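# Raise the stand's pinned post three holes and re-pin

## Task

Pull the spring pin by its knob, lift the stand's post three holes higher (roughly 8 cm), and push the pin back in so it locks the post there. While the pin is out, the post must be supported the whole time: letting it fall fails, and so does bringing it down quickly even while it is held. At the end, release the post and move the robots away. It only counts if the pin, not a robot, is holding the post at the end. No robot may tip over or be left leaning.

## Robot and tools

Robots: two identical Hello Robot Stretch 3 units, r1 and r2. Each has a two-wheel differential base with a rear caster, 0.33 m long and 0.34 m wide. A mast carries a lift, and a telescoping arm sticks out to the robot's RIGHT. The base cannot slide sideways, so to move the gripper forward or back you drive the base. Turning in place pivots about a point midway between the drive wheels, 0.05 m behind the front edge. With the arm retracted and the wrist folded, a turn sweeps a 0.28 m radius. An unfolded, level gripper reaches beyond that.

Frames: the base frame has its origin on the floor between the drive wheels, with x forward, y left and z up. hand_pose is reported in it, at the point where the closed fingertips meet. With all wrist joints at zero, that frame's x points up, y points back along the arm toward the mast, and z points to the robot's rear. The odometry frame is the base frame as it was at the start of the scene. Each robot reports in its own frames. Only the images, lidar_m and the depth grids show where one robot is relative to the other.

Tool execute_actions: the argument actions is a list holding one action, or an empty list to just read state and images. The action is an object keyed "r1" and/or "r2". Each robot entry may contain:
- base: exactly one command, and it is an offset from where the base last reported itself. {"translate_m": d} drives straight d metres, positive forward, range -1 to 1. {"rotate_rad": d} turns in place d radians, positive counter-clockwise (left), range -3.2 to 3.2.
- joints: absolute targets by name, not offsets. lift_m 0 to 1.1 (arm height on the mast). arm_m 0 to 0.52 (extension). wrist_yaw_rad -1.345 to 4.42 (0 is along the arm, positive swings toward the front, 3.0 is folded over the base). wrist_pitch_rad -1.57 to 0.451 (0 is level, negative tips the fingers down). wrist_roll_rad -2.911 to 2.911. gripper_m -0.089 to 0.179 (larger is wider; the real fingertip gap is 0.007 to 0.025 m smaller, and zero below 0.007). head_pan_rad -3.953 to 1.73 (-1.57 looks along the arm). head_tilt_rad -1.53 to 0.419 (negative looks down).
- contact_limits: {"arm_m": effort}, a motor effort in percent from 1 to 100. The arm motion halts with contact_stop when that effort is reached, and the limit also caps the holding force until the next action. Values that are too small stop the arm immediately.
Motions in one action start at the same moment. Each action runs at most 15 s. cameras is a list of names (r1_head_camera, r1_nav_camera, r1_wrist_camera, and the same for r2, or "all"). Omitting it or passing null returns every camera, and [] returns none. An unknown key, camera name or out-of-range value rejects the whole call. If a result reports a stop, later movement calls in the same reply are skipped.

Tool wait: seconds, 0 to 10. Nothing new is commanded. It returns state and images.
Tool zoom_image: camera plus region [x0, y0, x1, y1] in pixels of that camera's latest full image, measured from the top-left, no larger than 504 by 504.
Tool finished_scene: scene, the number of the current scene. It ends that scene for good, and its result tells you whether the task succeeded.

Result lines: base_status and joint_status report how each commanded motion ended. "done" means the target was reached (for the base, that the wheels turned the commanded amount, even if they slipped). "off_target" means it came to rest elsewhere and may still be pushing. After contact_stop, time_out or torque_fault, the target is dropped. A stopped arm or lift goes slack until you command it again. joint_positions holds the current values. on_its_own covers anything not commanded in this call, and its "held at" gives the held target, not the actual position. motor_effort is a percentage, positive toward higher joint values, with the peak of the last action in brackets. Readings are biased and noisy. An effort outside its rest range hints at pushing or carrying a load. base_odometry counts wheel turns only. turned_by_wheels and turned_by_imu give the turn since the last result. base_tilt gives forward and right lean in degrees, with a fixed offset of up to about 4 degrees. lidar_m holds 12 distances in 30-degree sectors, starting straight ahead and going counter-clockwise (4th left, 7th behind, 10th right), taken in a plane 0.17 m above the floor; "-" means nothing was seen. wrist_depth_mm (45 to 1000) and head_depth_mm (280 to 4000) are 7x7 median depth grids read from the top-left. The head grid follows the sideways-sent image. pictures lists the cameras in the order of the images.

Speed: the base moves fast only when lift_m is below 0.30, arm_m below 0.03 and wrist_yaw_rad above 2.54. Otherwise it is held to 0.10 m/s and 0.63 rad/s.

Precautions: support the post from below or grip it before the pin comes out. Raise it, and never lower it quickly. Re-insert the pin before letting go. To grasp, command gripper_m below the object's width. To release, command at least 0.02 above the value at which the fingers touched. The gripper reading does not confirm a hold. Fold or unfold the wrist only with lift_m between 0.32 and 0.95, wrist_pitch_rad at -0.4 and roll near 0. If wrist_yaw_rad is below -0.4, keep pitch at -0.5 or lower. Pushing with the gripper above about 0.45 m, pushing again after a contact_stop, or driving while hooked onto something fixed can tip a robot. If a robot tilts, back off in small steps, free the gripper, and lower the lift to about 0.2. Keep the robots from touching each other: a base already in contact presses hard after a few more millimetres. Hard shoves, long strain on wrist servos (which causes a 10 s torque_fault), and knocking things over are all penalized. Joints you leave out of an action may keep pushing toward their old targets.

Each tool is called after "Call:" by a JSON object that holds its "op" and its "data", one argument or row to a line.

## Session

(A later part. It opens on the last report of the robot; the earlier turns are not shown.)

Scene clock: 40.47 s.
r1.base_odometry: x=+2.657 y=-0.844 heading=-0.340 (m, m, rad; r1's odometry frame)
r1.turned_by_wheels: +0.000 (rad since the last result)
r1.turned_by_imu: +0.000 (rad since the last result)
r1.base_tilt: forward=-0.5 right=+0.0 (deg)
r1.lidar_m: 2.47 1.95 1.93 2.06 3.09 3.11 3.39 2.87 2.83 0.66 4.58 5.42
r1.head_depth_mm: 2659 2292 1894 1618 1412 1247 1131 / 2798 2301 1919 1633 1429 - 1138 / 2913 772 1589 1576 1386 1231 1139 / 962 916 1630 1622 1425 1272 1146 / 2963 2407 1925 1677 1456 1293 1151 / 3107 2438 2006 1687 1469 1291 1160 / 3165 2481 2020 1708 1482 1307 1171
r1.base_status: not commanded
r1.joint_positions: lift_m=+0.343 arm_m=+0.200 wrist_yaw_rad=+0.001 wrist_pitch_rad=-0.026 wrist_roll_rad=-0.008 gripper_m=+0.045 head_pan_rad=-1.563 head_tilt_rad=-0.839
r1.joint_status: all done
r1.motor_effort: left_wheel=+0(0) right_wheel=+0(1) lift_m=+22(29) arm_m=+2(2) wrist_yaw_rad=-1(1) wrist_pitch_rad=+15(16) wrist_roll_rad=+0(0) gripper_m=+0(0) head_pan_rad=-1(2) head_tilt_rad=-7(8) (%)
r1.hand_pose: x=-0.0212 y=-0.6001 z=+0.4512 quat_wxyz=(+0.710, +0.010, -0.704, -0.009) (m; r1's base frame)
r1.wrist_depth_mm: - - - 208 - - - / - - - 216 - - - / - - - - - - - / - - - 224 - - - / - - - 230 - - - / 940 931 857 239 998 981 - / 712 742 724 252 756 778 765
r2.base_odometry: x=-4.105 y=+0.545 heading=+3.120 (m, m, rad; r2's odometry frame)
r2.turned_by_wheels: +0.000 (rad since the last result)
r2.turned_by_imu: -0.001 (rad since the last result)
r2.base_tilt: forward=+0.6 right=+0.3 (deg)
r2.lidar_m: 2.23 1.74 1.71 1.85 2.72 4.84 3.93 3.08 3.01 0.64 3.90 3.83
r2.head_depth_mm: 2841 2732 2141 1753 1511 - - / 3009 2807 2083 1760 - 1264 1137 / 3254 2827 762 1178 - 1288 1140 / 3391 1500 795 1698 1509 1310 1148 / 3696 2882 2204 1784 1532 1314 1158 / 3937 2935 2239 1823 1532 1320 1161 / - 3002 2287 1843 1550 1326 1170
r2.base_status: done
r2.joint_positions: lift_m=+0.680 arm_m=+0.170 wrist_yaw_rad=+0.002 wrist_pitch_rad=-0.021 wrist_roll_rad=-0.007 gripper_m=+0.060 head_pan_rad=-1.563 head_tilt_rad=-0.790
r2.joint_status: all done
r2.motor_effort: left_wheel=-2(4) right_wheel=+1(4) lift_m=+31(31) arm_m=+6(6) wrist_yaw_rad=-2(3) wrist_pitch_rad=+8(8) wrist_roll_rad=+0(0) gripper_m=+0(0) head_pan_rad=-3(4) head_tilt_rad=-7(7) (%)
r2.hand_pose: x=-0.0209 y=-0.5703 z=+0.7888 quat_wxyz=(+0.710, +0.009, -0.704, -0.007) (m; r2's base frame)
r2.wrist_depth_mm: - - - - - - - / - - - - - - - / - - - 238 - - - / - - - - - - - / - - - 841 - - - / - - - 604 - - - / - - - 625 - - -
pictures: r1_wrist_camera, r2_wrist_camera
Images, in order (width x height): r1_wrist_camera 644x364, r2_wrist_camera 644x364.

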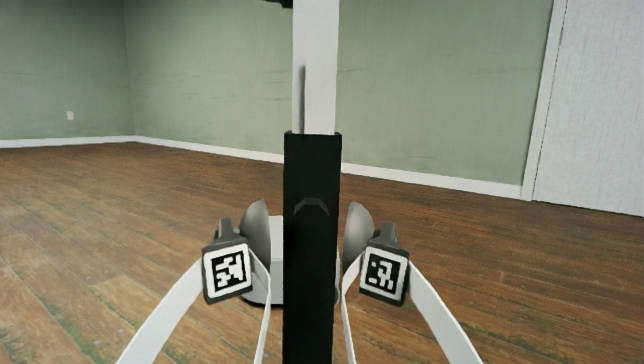

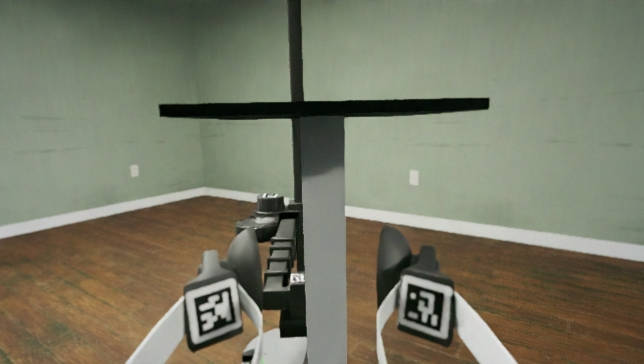

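Call:
{"op": "execute_actions", "data": {
  "actions": [
    {"r2":{"joints":{"arm_m":0.26,"lift_m":0.71}},"r1":{"base":{"translate_m":-0.003},"joints":{"arm_m":0.243}}}
  ],
  "cameras": ["r1_wrist_camera","r2_wrist_camera"]
}}

Call:
{"op": "execute_actions", "data": {
  "actions": [
    {"r2":{"joints":{"lift_m":0.735,"gripper_m":0.045}}}
  ],
  "cameras": ["r2_wrist_camera"]
}}

Scene clock: 42.70 s.
r1.base_odometry: x=+2.654 y=-0.843 heading=-0.340 (m, m, rad; r1's odometry frame)
r1.turned_by_wheels: +0.000 (rad since the last result)
r1.turned_by_imu: +0.000 (rad since the last result)
r1.base_tilt: forward=-0.4 right=+0.1 (deg)
r1.lidar_m: 2.48 1.95 1.93 2.08 3.08 3.13 3.37 2.87 2.82 0.66 4.56 5.43
r1.head_depth_mm: 2687 2296 1901 1624 1409 1253 1135 / 2773 2292 1920 1625 1435 1255 1135 / 2932 774 1797 1610 1445 1250 1139 / 889 818 1620 1634 1441 1283 1150 / 2977 2401 1932 1684 1453 1287 1155 / 3107 2424 1985 1703 1471 1293 1161 / 3143 2450 2002 1704 1476 1309 1168
r1.base_status: done
r1.joint_positions: lift_m=+0.343 arm_m=+0.243 wrist_yaw_rad=+0.001 wrist_pitch_rad=-0.026 wrist_roll_rad=-0.008 gripper_m=+0.045 head_pan_rad=-1.563 head_tilt_rad=-0.839
r1.joint_status: all done
r1.motor_effort: left_wheel=+0(3) right_wheel=+1(4) lift_m=+22(23) arm_m=+3(3) wrist_yaw_rad=-1(1) wrist_pitch_rad=+15(15) wrist_roll_rad=+0(0) gripper_m=+1(0) head_pan_rad=-2(3) head_tilt_rad=-7(7) (%)
r1.hand_pose: x=-0.0212 y=-0.6431 z=+0.4512 quat_wxyz=(+0.710, +0.010, -0.704, -0.009) (m; r1's base frame)
r1.wrist_depth_mm: - - - 167 - - - / - - - 172 - - - / - - - 176 - - - / - - - 176 - - - / - - - 154 - - - / 925 940 807 190 - - - / 727 721 741 198 739 765 761
r2.base_odometry: x=-4.105 y=+0.545 heading=+3.120 (m, m, rad; r2's odometry frame)
r2.turned_by_wheels: +0.000 (rad since the last result)
r2.turned_by_imu: -0.001 (rad since the last result)
r2.base_tilt: forward=+0.5 right=+0.3 (deg)
r2.lidar_m: 2.22 1.74 1.72 1.84 2.72 4.84 3.92 3.06 3.01 0.65 3.90 3.79
r2.head_depth_mm: 2856 2768 2129 1789 - - 1130 / 3036 2795 2087 - 1467 1296 1137 / 3237 2826 757 - 1421 1293 1141 / 3368 1510 783 1682 1512 1311 1147 / 3706 2908 2236 1797 1524 1310 1156 / 3926 2946 2254 1823 1540 1320 1164 / - 3007 2295 1845 1544 1333 1171
r2.base_status: not commanded
r2.joint_positions: lift_m=+0.710 arm_m=+0.260 wrist_yaw_rad=+0.002 wrist_pitch_rad=-0.021 wrist_roll_rad=-0.007 gripper_m=+0.060 head_pan_rad=-1.563 head_tilt_rad=-0.790
r2.joint_status: all done
r2.motor_effort: left_wheel=-1(2) right_wheel=+1(1) lift_m=+31(32) arm_m=+5(7) wrist_yaw_rad=-1(2) wrist_pitch_rad=+8(8) wrist_roll_rad=+0(0) gripper_m=+0(0) head_pan_rad=-3(4) head_tilt_rad=-7(7) (%)
r2.hand_pose: x=-0.0209 y=-0.6603 z=+0.8189 quat_wxyz=(+0.710, +0.008, -0.704, -0.007) (m; r2's base frame)
r2.wrist_depth_mm: - - - - - - - / - - - - - - - / - - - - - - - / - 124 119 115 111 108 106 / - - 85 153 - - - / - - - 158 - - - / - - - 163 - - -
pictures: r1_wrist_camera, r2_wrist_camera
Images, in order (width x height): r1_wrist_camera 644x364, r2_wrist_camera 644x364.

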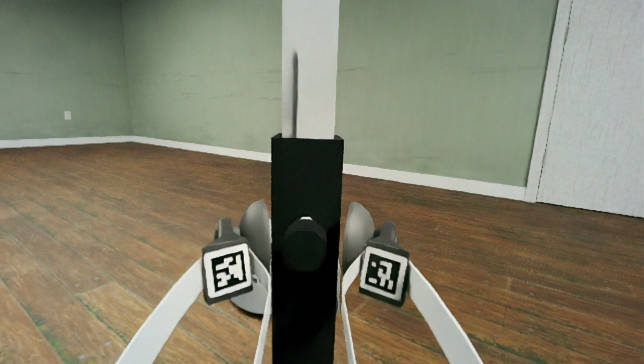

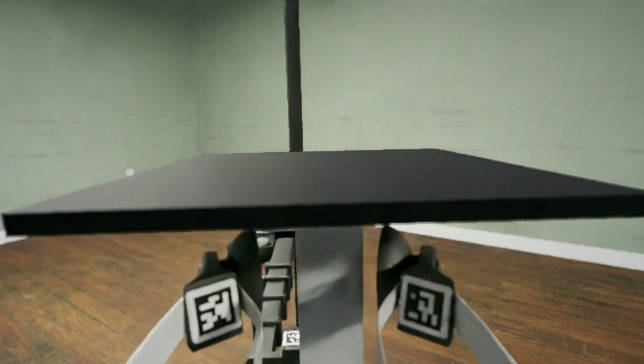

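Scene clock: 43.70 s.
r1.base_odometry: x=+2.654 y=-0.843 heading=-0.340 (m, m, rad; r1's odometry frame)
r1.turned_by_wheels: +0.000 (rad since the last result)
r1.turned_by_imu: +0.000 (rad since the last result)
r1.base_tilt: forward=-0.5 right=+0.1 (deg)
r1.lidar_m: 2.47 1.96 1.93 2.07 3.11 3.14 3.39 2.87 2.83 0.66 4.57 5.43
r1.head_depth_mm: 2668 2261 1908 1616 1412 1252 1140 / 2814 2328 1912 1637 1433 1261 1132 / 2876 773 1797 1610 1440 1246 1143 / 861 815 1635 1634 1439 1284 1147 / 2960 2393 1943 1674 1452 1288 1148 / 3099 2427 1995 1687 1469 1294 1164 / 3138 2478 2012 1709 1483 1310 1169
r1.base_status: not commanded
r1.joint_positions: lift_m=+0.343 arm_m=+0.243 wrist_yaw_rad=+0.001 wrist_pitch_rad=-0.026 wrist_roll_rad=-0.008 gripper_m=+0.045 head_pan_rad=-1.563 head_tilt_rad=-0.839
r1.joint_status: not commanded
r1.motor_effort: left_wheel=+0(0) right_wheel=+0(1) lift_m=+22(23) arm_m=+3(2) wrist_yaw_rad=-1(1) wrist_pitch_rad=+15(15) wrist_roll_rad=+0(0) gripper_m=+1(0) head_pan_rad=-1(3) head_tilt_rad=-6(7) (%)
r1.hand_pose: x=-0.0212 y=-0.6431 z=+0.4512 quat_wxyz=(+0.710, +0.010, -0.704, -0.009) (m; r1's base frame)
r1.wrist_depth_mm: - - - 167 - - - / - - - 172 - - - / - - - 177 - - - / - - - 177 - - - / - - - 154 - - - / 952 932 796 191 990 - - / 715 718 723 199 752 775 776
r2.base_odometry: x=-4.105 y=+0.545 heading=+3.120 (m, m, rad; r2's odometry frame)
r2.turned_by_wheels: +0.000 (rad since the last result)
r2.turned_by_imu: +0.000 (rad since the last result)
r2.base_tilt: forward=+0.6 right=+0.3 (deg)
r2.lidar_m: 2.22 1.75 1.72 1.84 2.73 4.83 3.89 3.06 3.01 0.65 3.90 3.83
r2.head_depth_mm: 2845 2758 2124 1788 - - 1134 / 3063 2752 2093 - 1472 1292 1137 / 3256 2810 738 - 1422 1294 1147 / 3380 1506 770 1681 1506 1300 1148 / 3624 2899 2216 1798 1519 1316 1157 / 3952 2962 2257 1812 1528 1321 1158 / - 2962 2269 1832 1541 1330 1166
r2.base_status: not commanded
r2.joint_positions: lift_m=+0.735 arm_m=+0.260 wrist_yaw_rad=+0.002 wrist_pitch_rad=-0.029 wrist_roll_rad=-0.007 gripper_m=+0.045 head_pan_rad=-1.563 head_tilt_rad=-0.790
r2.joint_status: all done
r2.motor_effort: left_wheel=-1(1) right_wheel=+1(1) lift_m=+32(32) arm_m=+6(6) wrist_yaw_rad=-2(2) wrist_pitch_rad=+11(11) wrist_roll_rad=+0(0) gripper_m=-1(67) head_pan_rad=-4(4) head_tilt_rad=-7(6) (%)
r2.hand_pose: x=-0.0209 y=-0.6601 z=+0.8417 quat_wxyz=(+0.710, +0.011, -0.704, -0.010) (m; r2's base frame)
r2.wrist_depth_mm: - - - - - - - / - - - - - - - / - - - - - - - / - - - 243 237 - - / - 152 136 133 131 129 - / - 94 93 92 91 91 94 / - - 567 164 - - -
pictures: r2_wrist_camera
Images, in order (width x height): r2_wrist_camera 644x364.

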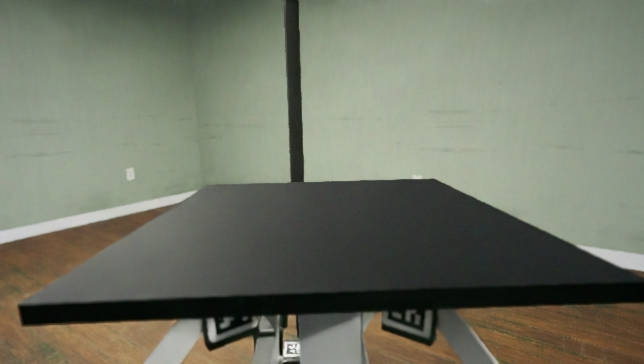

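Contact ≈0.733.

Call:
{"op": "execute_actions", "data": {
  "actions": [
    {"r2":{"joints":{"lift_m":0.76}},"r1":{"joints":{"arm_m":0.239,"gripper_m":-0.07}}}
  ],
  "cameras": []
}}

Call:
{"op": "execute_actions", "data": {
  "actions": [
    {"r1":{"joints":{"arm_m":0.227}}}
  ],
  "cameras": []
}}

Call:
{"op": "execute_actions", "data": {
  "actions": [
    {"r2":{"joints":{"lift_m":0.772}}}
  ],
  "cameras": ["r1_wrist_camera"]
}}

Scene clock: 45.60 s.
r1.base_odometry: x=+2.654 y=-0.843 heading=-0.340 (m, m, rad; r1's odometry frame)
r1.turned_by_wheels: +0.000 (rad since the last result)
r1.turned_by_imu: +0.000 (rad since the last result)
r1.base_tilt: forward=-0.5 right=+0.2 (deg)
r1.lidar_m: 2.47 1.95 1.93 2.07 3.11 3.14 3.38 2.86 2.83 0.66 4.60 5.47
r1.head_depth_mm: 2695 2290 1897 1624 1408 1258 1134 / 2822 2337 1913 1633 1436 1252 1138 / 2862 771 1788 1602 1450 1252 1138 / 837 779 1628 1623 1429 1286 1145 / 2984 2405 1929 1672 1462 1293 1152 / 3149 2454 2002 1688 1458 1293 1163 / 3172 2468 1997 1700 1472 1309 1170
r1.base_status: not commanded
r1.joint_positions: lift_m=+0.343 arm_m=+0.239 wrist_yaw_rad=+0.003 wrist_pitch_rad=-0.026 wrist_roll_rad=-0.008 gripper_m=-0.068 head_pan_rad=-1.563 head_tilt_rad=-0.839
r1.joint_status: all done
r1.motor_effort: left_wheel=+1(1) right_wheel=-1(1) lift_m=+23(23) arm_m=-5(5) wrist_yaw_rad=-3(3) wrist_pitch_rad=+15(15) wrist_roll_rad=+0(0) gripper_m=-41(100) head_pan_rad=-3(1) head_tilt_rad=-7(7) (%)
r1.hand_pose: x=-0.0207 y=-0.6399 z=+0.4512 quat_wxyz=(+0.710, +0.010, -0.704, -0.008) (m; r1's base frame)
r1.wrist_depth_mm: - - - 171 - - - / - - - 177 - - - / - - - 180 - - - / - - - 180 - - - / - - - 150 - - - / 926 958 853 194 990 992 - / 727 723 736 205 741 769 774
r2.base_odometry: x=-4.105 y=+0.545 heading=+3.120 (m, m, rad; r2's odometry frame)
r2.turned_by_wheels: +0.000 (rad since the last result)
r2.turned_by_imu: -0.001 (rad since the last result)
r2.base_tilt: forward=+0.6 right=+0.3 (deg)
r2.lidar_m: 2.23 1.75 1.72 1.84 2.73 4.84 3.91 3.08 3.02 0.64 3.89 3.83
r2.head_depth_mm: 2863 2756 2142 1834 - 1261 1131 / 3071 2774 2160 - 1491 1284 1135 / 3242 2817 736 - 1429 1295 1145 / 3435 1505 789 1690 1515 1307 1146 / 3676 2908 2222 1788 1515 1313 1151 / 3928 2953 2254 1827 1540 1329 1161 / - 2963 2268 1842 1546 1326 1170
r2.base_status: not commanded
r2.joint_positions: lift_m=+0.759 arm_m=+0.260 wrist_yaw_rad=+0.002 wrist_pitch_rad=-0.106 wrist_roll_rad=-0.007 gripper_m=+0.045 head_pan_rad=-1.563 head_tilt_rad=-0.790
r2.joint_status: all done
r2.on_its_own: wrist_pitch_rad is at rest, and its effort (+39) is outside its rest range (-20 to +32)
r2.motor_effort: left_wheel=-2(2) right_wheel=+1(1) lift_m=+37(37) arm_m=+2(6) wrist_yaw_rad=-1(1) wrist_pitch_rad=+39(40) wrist_roll_rad=+0(0) gripper_m=+0(0) head_pan_rad=-3(3) head_tilt_rad=-7(7) (%)
r2.hand_pose: x=-0.0209 y=-0.6572 z=+0.8469 quat_wxyz=(+0.709, +0.039, -0.703, -0.037) (m; r2's base frame)
r2.wrist_depth_mm: - - - - - - - / - - - - - - - / - - - - - - - / - - 225 221 218 - - / - 169 143 141 139 138 - / - 106 105 104 103 102 102 / - 91 91 170 - - -
pictures: none
No camera images: the call's "cameras" was empty. Leave "cameras" out to get every camera's image.

Scene clock: 46.50 s.
r1.base_odometry: x=+2.654 y=-0.843 heading=-0.340 (m, m, rad; r1's odometry frame)
r1.turned_by_wheels: +0.000 (rad since the last result)
r1.turned_by_imu: +0.000 (rad since the last result)
r1.base_tilt: forward=-0.4 right=+0.1 (deg)
r1.lidar_m: 2.48 1.96 1.93 2.08 3.11 3.13 3.37 2.88 2.83 0.66 4.58 5.44
r1.head_depth_mm: 2668 2283 1890 1616 1413 1254 1130 / 2808 2322 1918 1627 1450 1245 1133 / 2861 764 1809 1607 1445 1233 1138 / 832 773 1636 1635 1433 1272 1145 / 2941 2407 1921 1667 1466 1293 1153 / 3105 2424 1994 1693 1470 1292 1160 / 3167 2449 2021 1707 1478 1307 1170
r1.base_status: not commanded
r1.joint_positions: lift_m=+0.343 arm_m=+0.228 wrist_yaw_rad=+0.004 wrist_pitch_rad=-0.024 wrist_roll_rad=-0.008 gripper_m=-0.064 head_pan_rad=-1.563 head_tilt_rad=-0.839
r1.joint_status: all done
r1.motor_effort: left_wheel=+2(2) right_wheel=-2(4) lift_m=+23(23) arm_m=-8(13) wrist_yaw_rad=-4(4) wrist_pitch_rad=+14(15) wrist_roll_rad=+1(0) gripper_m=-39(41) head_pan_rad=-2(2) head_tilt_rad=-7(7) (%)
r1.hand_pose: x=-0.0205 y=-0.6284 z=+0.4516 quat_wxyz=(+0.710, +0.010, -0.704, -0.007) (m; r1's base frame)
r1.wrist_depth_mm: - - - 181 - - - / - - - 189 - - - / - - - 193 - - - / - - - 192 - - - / - - - 157 - - - / 921 962 857 207 - - - / 733 729 737 446 766 750 782
r2.base_odometry: x=-4.105 y=+0.545 heading=+3.120 (m, m, rad; r2's odometry frame)
r2.turned_by_wheels: +0.000 (rad since the last result)
r2.turned_by_imu: +0.000 (rad since the last result)
r2.base_tilt: forward=+0.6 right=+0.3 (deg)
r2.lidar_m: 2.22 1.74 1.72 1.85 2.73 4.85 3.92 3.06 3.00 0.65 3.89 3.82
r2.head_depth_mm: 2836 2754 2134 1843 - 1260 1128 / 3025 2780 2156 - 1493 1290 1138 / 3242 2817 732 - 1432 1298 1140 / 3383 1501 784 1692 1513 1309 1143 / 3736 2898 2239 1792 1520 1316 1156 / 3957 2921 2234 1825 1535 1327 1165 / - 2972 2272 1841 1544 1331 1167
r2.base_status: not commanded
r2.joint_positions: lift_m=+0.759 arm_m=+0.260 wrist_yaw_rad=+0.002 wrist_pitch_rad=-0.099 wrist_roll_rad=-0.007 gripper_m=+0.045 head_pan_rad=-1.563 head_tilt_rad=-0.790
r2.joint_status: not commanded
r2.on_its_own: wrist_pitch_rad is at rest, and its effort (+36) is outside its rest range (-20 to +32)
r2.motor_effort: left_wheel=-1(1) right_wheel=+2(1) lift_m=+36(38) arm_m=+2(2) wrist_yaw_rad=-1(3) wrist_pitch_rad=+36(39) wrist_roll_rad=+0(0) gripper_m=+0(0) head_pan_rad=-4(4) head_tilt_rad=-7(6) (%)
r2.hand_pose: x=-0.0209 y=-0.6575 z=+0.8487 quat_wxyz=(+0.709, +0.036, -0.703, -0.034) (m; r2's base frame)
r2.wrist_depth_mm: - - - - - - - / - - - - - - - / - - - - - - - / - - 227 221 218 - - / - 155 142 140 138 137 - / - 105 104 103 102 101 100 / - 90 91 168 - - -
pictures: none
No camera images: the call's "cameras" was empty. Leave "cameras" out to get every camera's image.

Scene clock: 47.27 s.
r1.base_odometry: x=+2.654 y=-0.843 heading=-0.340 (m, m, rad; r1's odometry frame)
r1.turned_by_wheels: +0.000 (rad since the last result)
r1.turned_by_imu: +0.000 (rad since the last result)
r1.base_tilt: forward=-0.5 right=+0.1 (deg)
r1.lidar_m: 2.48 1.95 1.92 2.07 3.10 3.13 3.36 2.88 2.83 0.66 4.60 5.41
r1.head_depth_mm: 2677 2279 1906 1619 1409 1263 1138 / 2829 2332 1911 1640 1435 1250 1141 / 2819 748 1795 1613 1439 1236 1144 / 819 760 1639 1640 1443 1278 1148 / 2928 2412 1927 1666 1452 1287 1153 / 3122 2449 1982 1680 1457 1298 1167 / 3193 2478 2021 1692 1484 1306 1164
r1.base_status: not commanded
r1.joint_positions: lift_m=+0.343 arm_m=+0.228 wrist_yaw_rad=+0.004 wrist_pitch_rad=-0.024 wrist_roll_rad=-0.008 gripper_m=-0.060 head_pan_rad=-1.563 head_tilt_rad=-0.839
r1.joint_status: not commanded
r1.on_its_own: gripper_m is held at -0.062, not at your -0.070, by its stall guard, which is still easing
r1.motor_effort: left_wheel=+2(2) right_wheel=-2(2) lift_m=+23(23) arm_m=-7(8) wrist_yaw_rad=-4(4) wrist_pitch_rad=+14(14) wrist_roll_rad=+0(0) gripper_m=-37(39) head_pan_rad=-3(2) head_tilt_rad=-8(7) (%)
r1.hand_pose: x=-0.0205 y=-0.6284 z=+0.4516 quat_wxyz=(+0.710, +0.010, -0.704, -0.007) (m; r1's base frame)
r1.wrist_depth_mm: - - - 181 - - - / - - - 188 - - - / - - - 192 - - - / - - - 192 - - - / - - - 157 - - - / 955 944 851 207 985 974 - / 695 740 708 455 759 768 772
r2.base_odometry: x=-4.105 y=+0.545 heading=+3.120 (m, m, rad; r2's odometry frame)
r2.turned_by_wheels: +0.000 (rad since the last result)
r2.turned_by_imu: +0.000 (rad since the last result)
r2.base_tilt: forward=+0.6 right=+0.2 (deg)
r2.lidar_m: 2.22 1.75 1.72 1.84 2.72 4.84 3.89 3.06 3.00 0.65 3.88 3.83
r2.head_depth_mm: 2846 2750 2181 - - 1258 1133 / 3043 2810 2155 - 1495 1291 1137 / 3237 2845 736 - 1422 1299 1140 / 3371 1513 769 1684 1512 1301 1147 / 3655 2908 2249 1785 1520 1310 1152 / 3964 2941 2256 1823 1537 1327 1164 / 3990 2976 2271 1835 1542 1329 1161
r2.base_status: not commanded
r2.joint_positions: lift_m=+0.771 arm_m=+0.260 wrist_yaw_rad=+0.002 wrist_pitch_rad=-0.110 wrist_roll_rad=-0.007 gripper_m=+0.045 head_pan_rad=-1.563 head_tilt_rad=-0.790
r2.joint_status: all done
r2.on_its_own: wrist_pitch_rad is at rest, and its effort (+40) is outside its rest range (-20 to +32)
r2.motor_effort: left_wheel=-1(1) right_wheel=+1(1) lift_m=+37(38) arm_m=+2(2) wrist_yaw_rad=-3(2) wrist_pitch_rad=+40(41) wrist_roll_rad=+1(0) gripper_m=-1(1) head_pan_rad=-3(3) head_tilt_rad=-7(7) (%)
r2.hand_pose: x=-0.0209 y=-0.6570 z=+0.8579 quat_wxyz=(+0.709, +0.040, -0.703, -0.038) (m; r2's base frame)
r2.wrist_depth_mm: - - - - - - - / - - - - - - - / - - - - - - - / - - 225 219 215 - - / - 169 143 141 140 138 - / - 107 105 104 103 103 102 / - 92 91 169 - - -
pictures: r1_wrist_camera
Images, in order (width x height): r1_wrist_camera 644x364.

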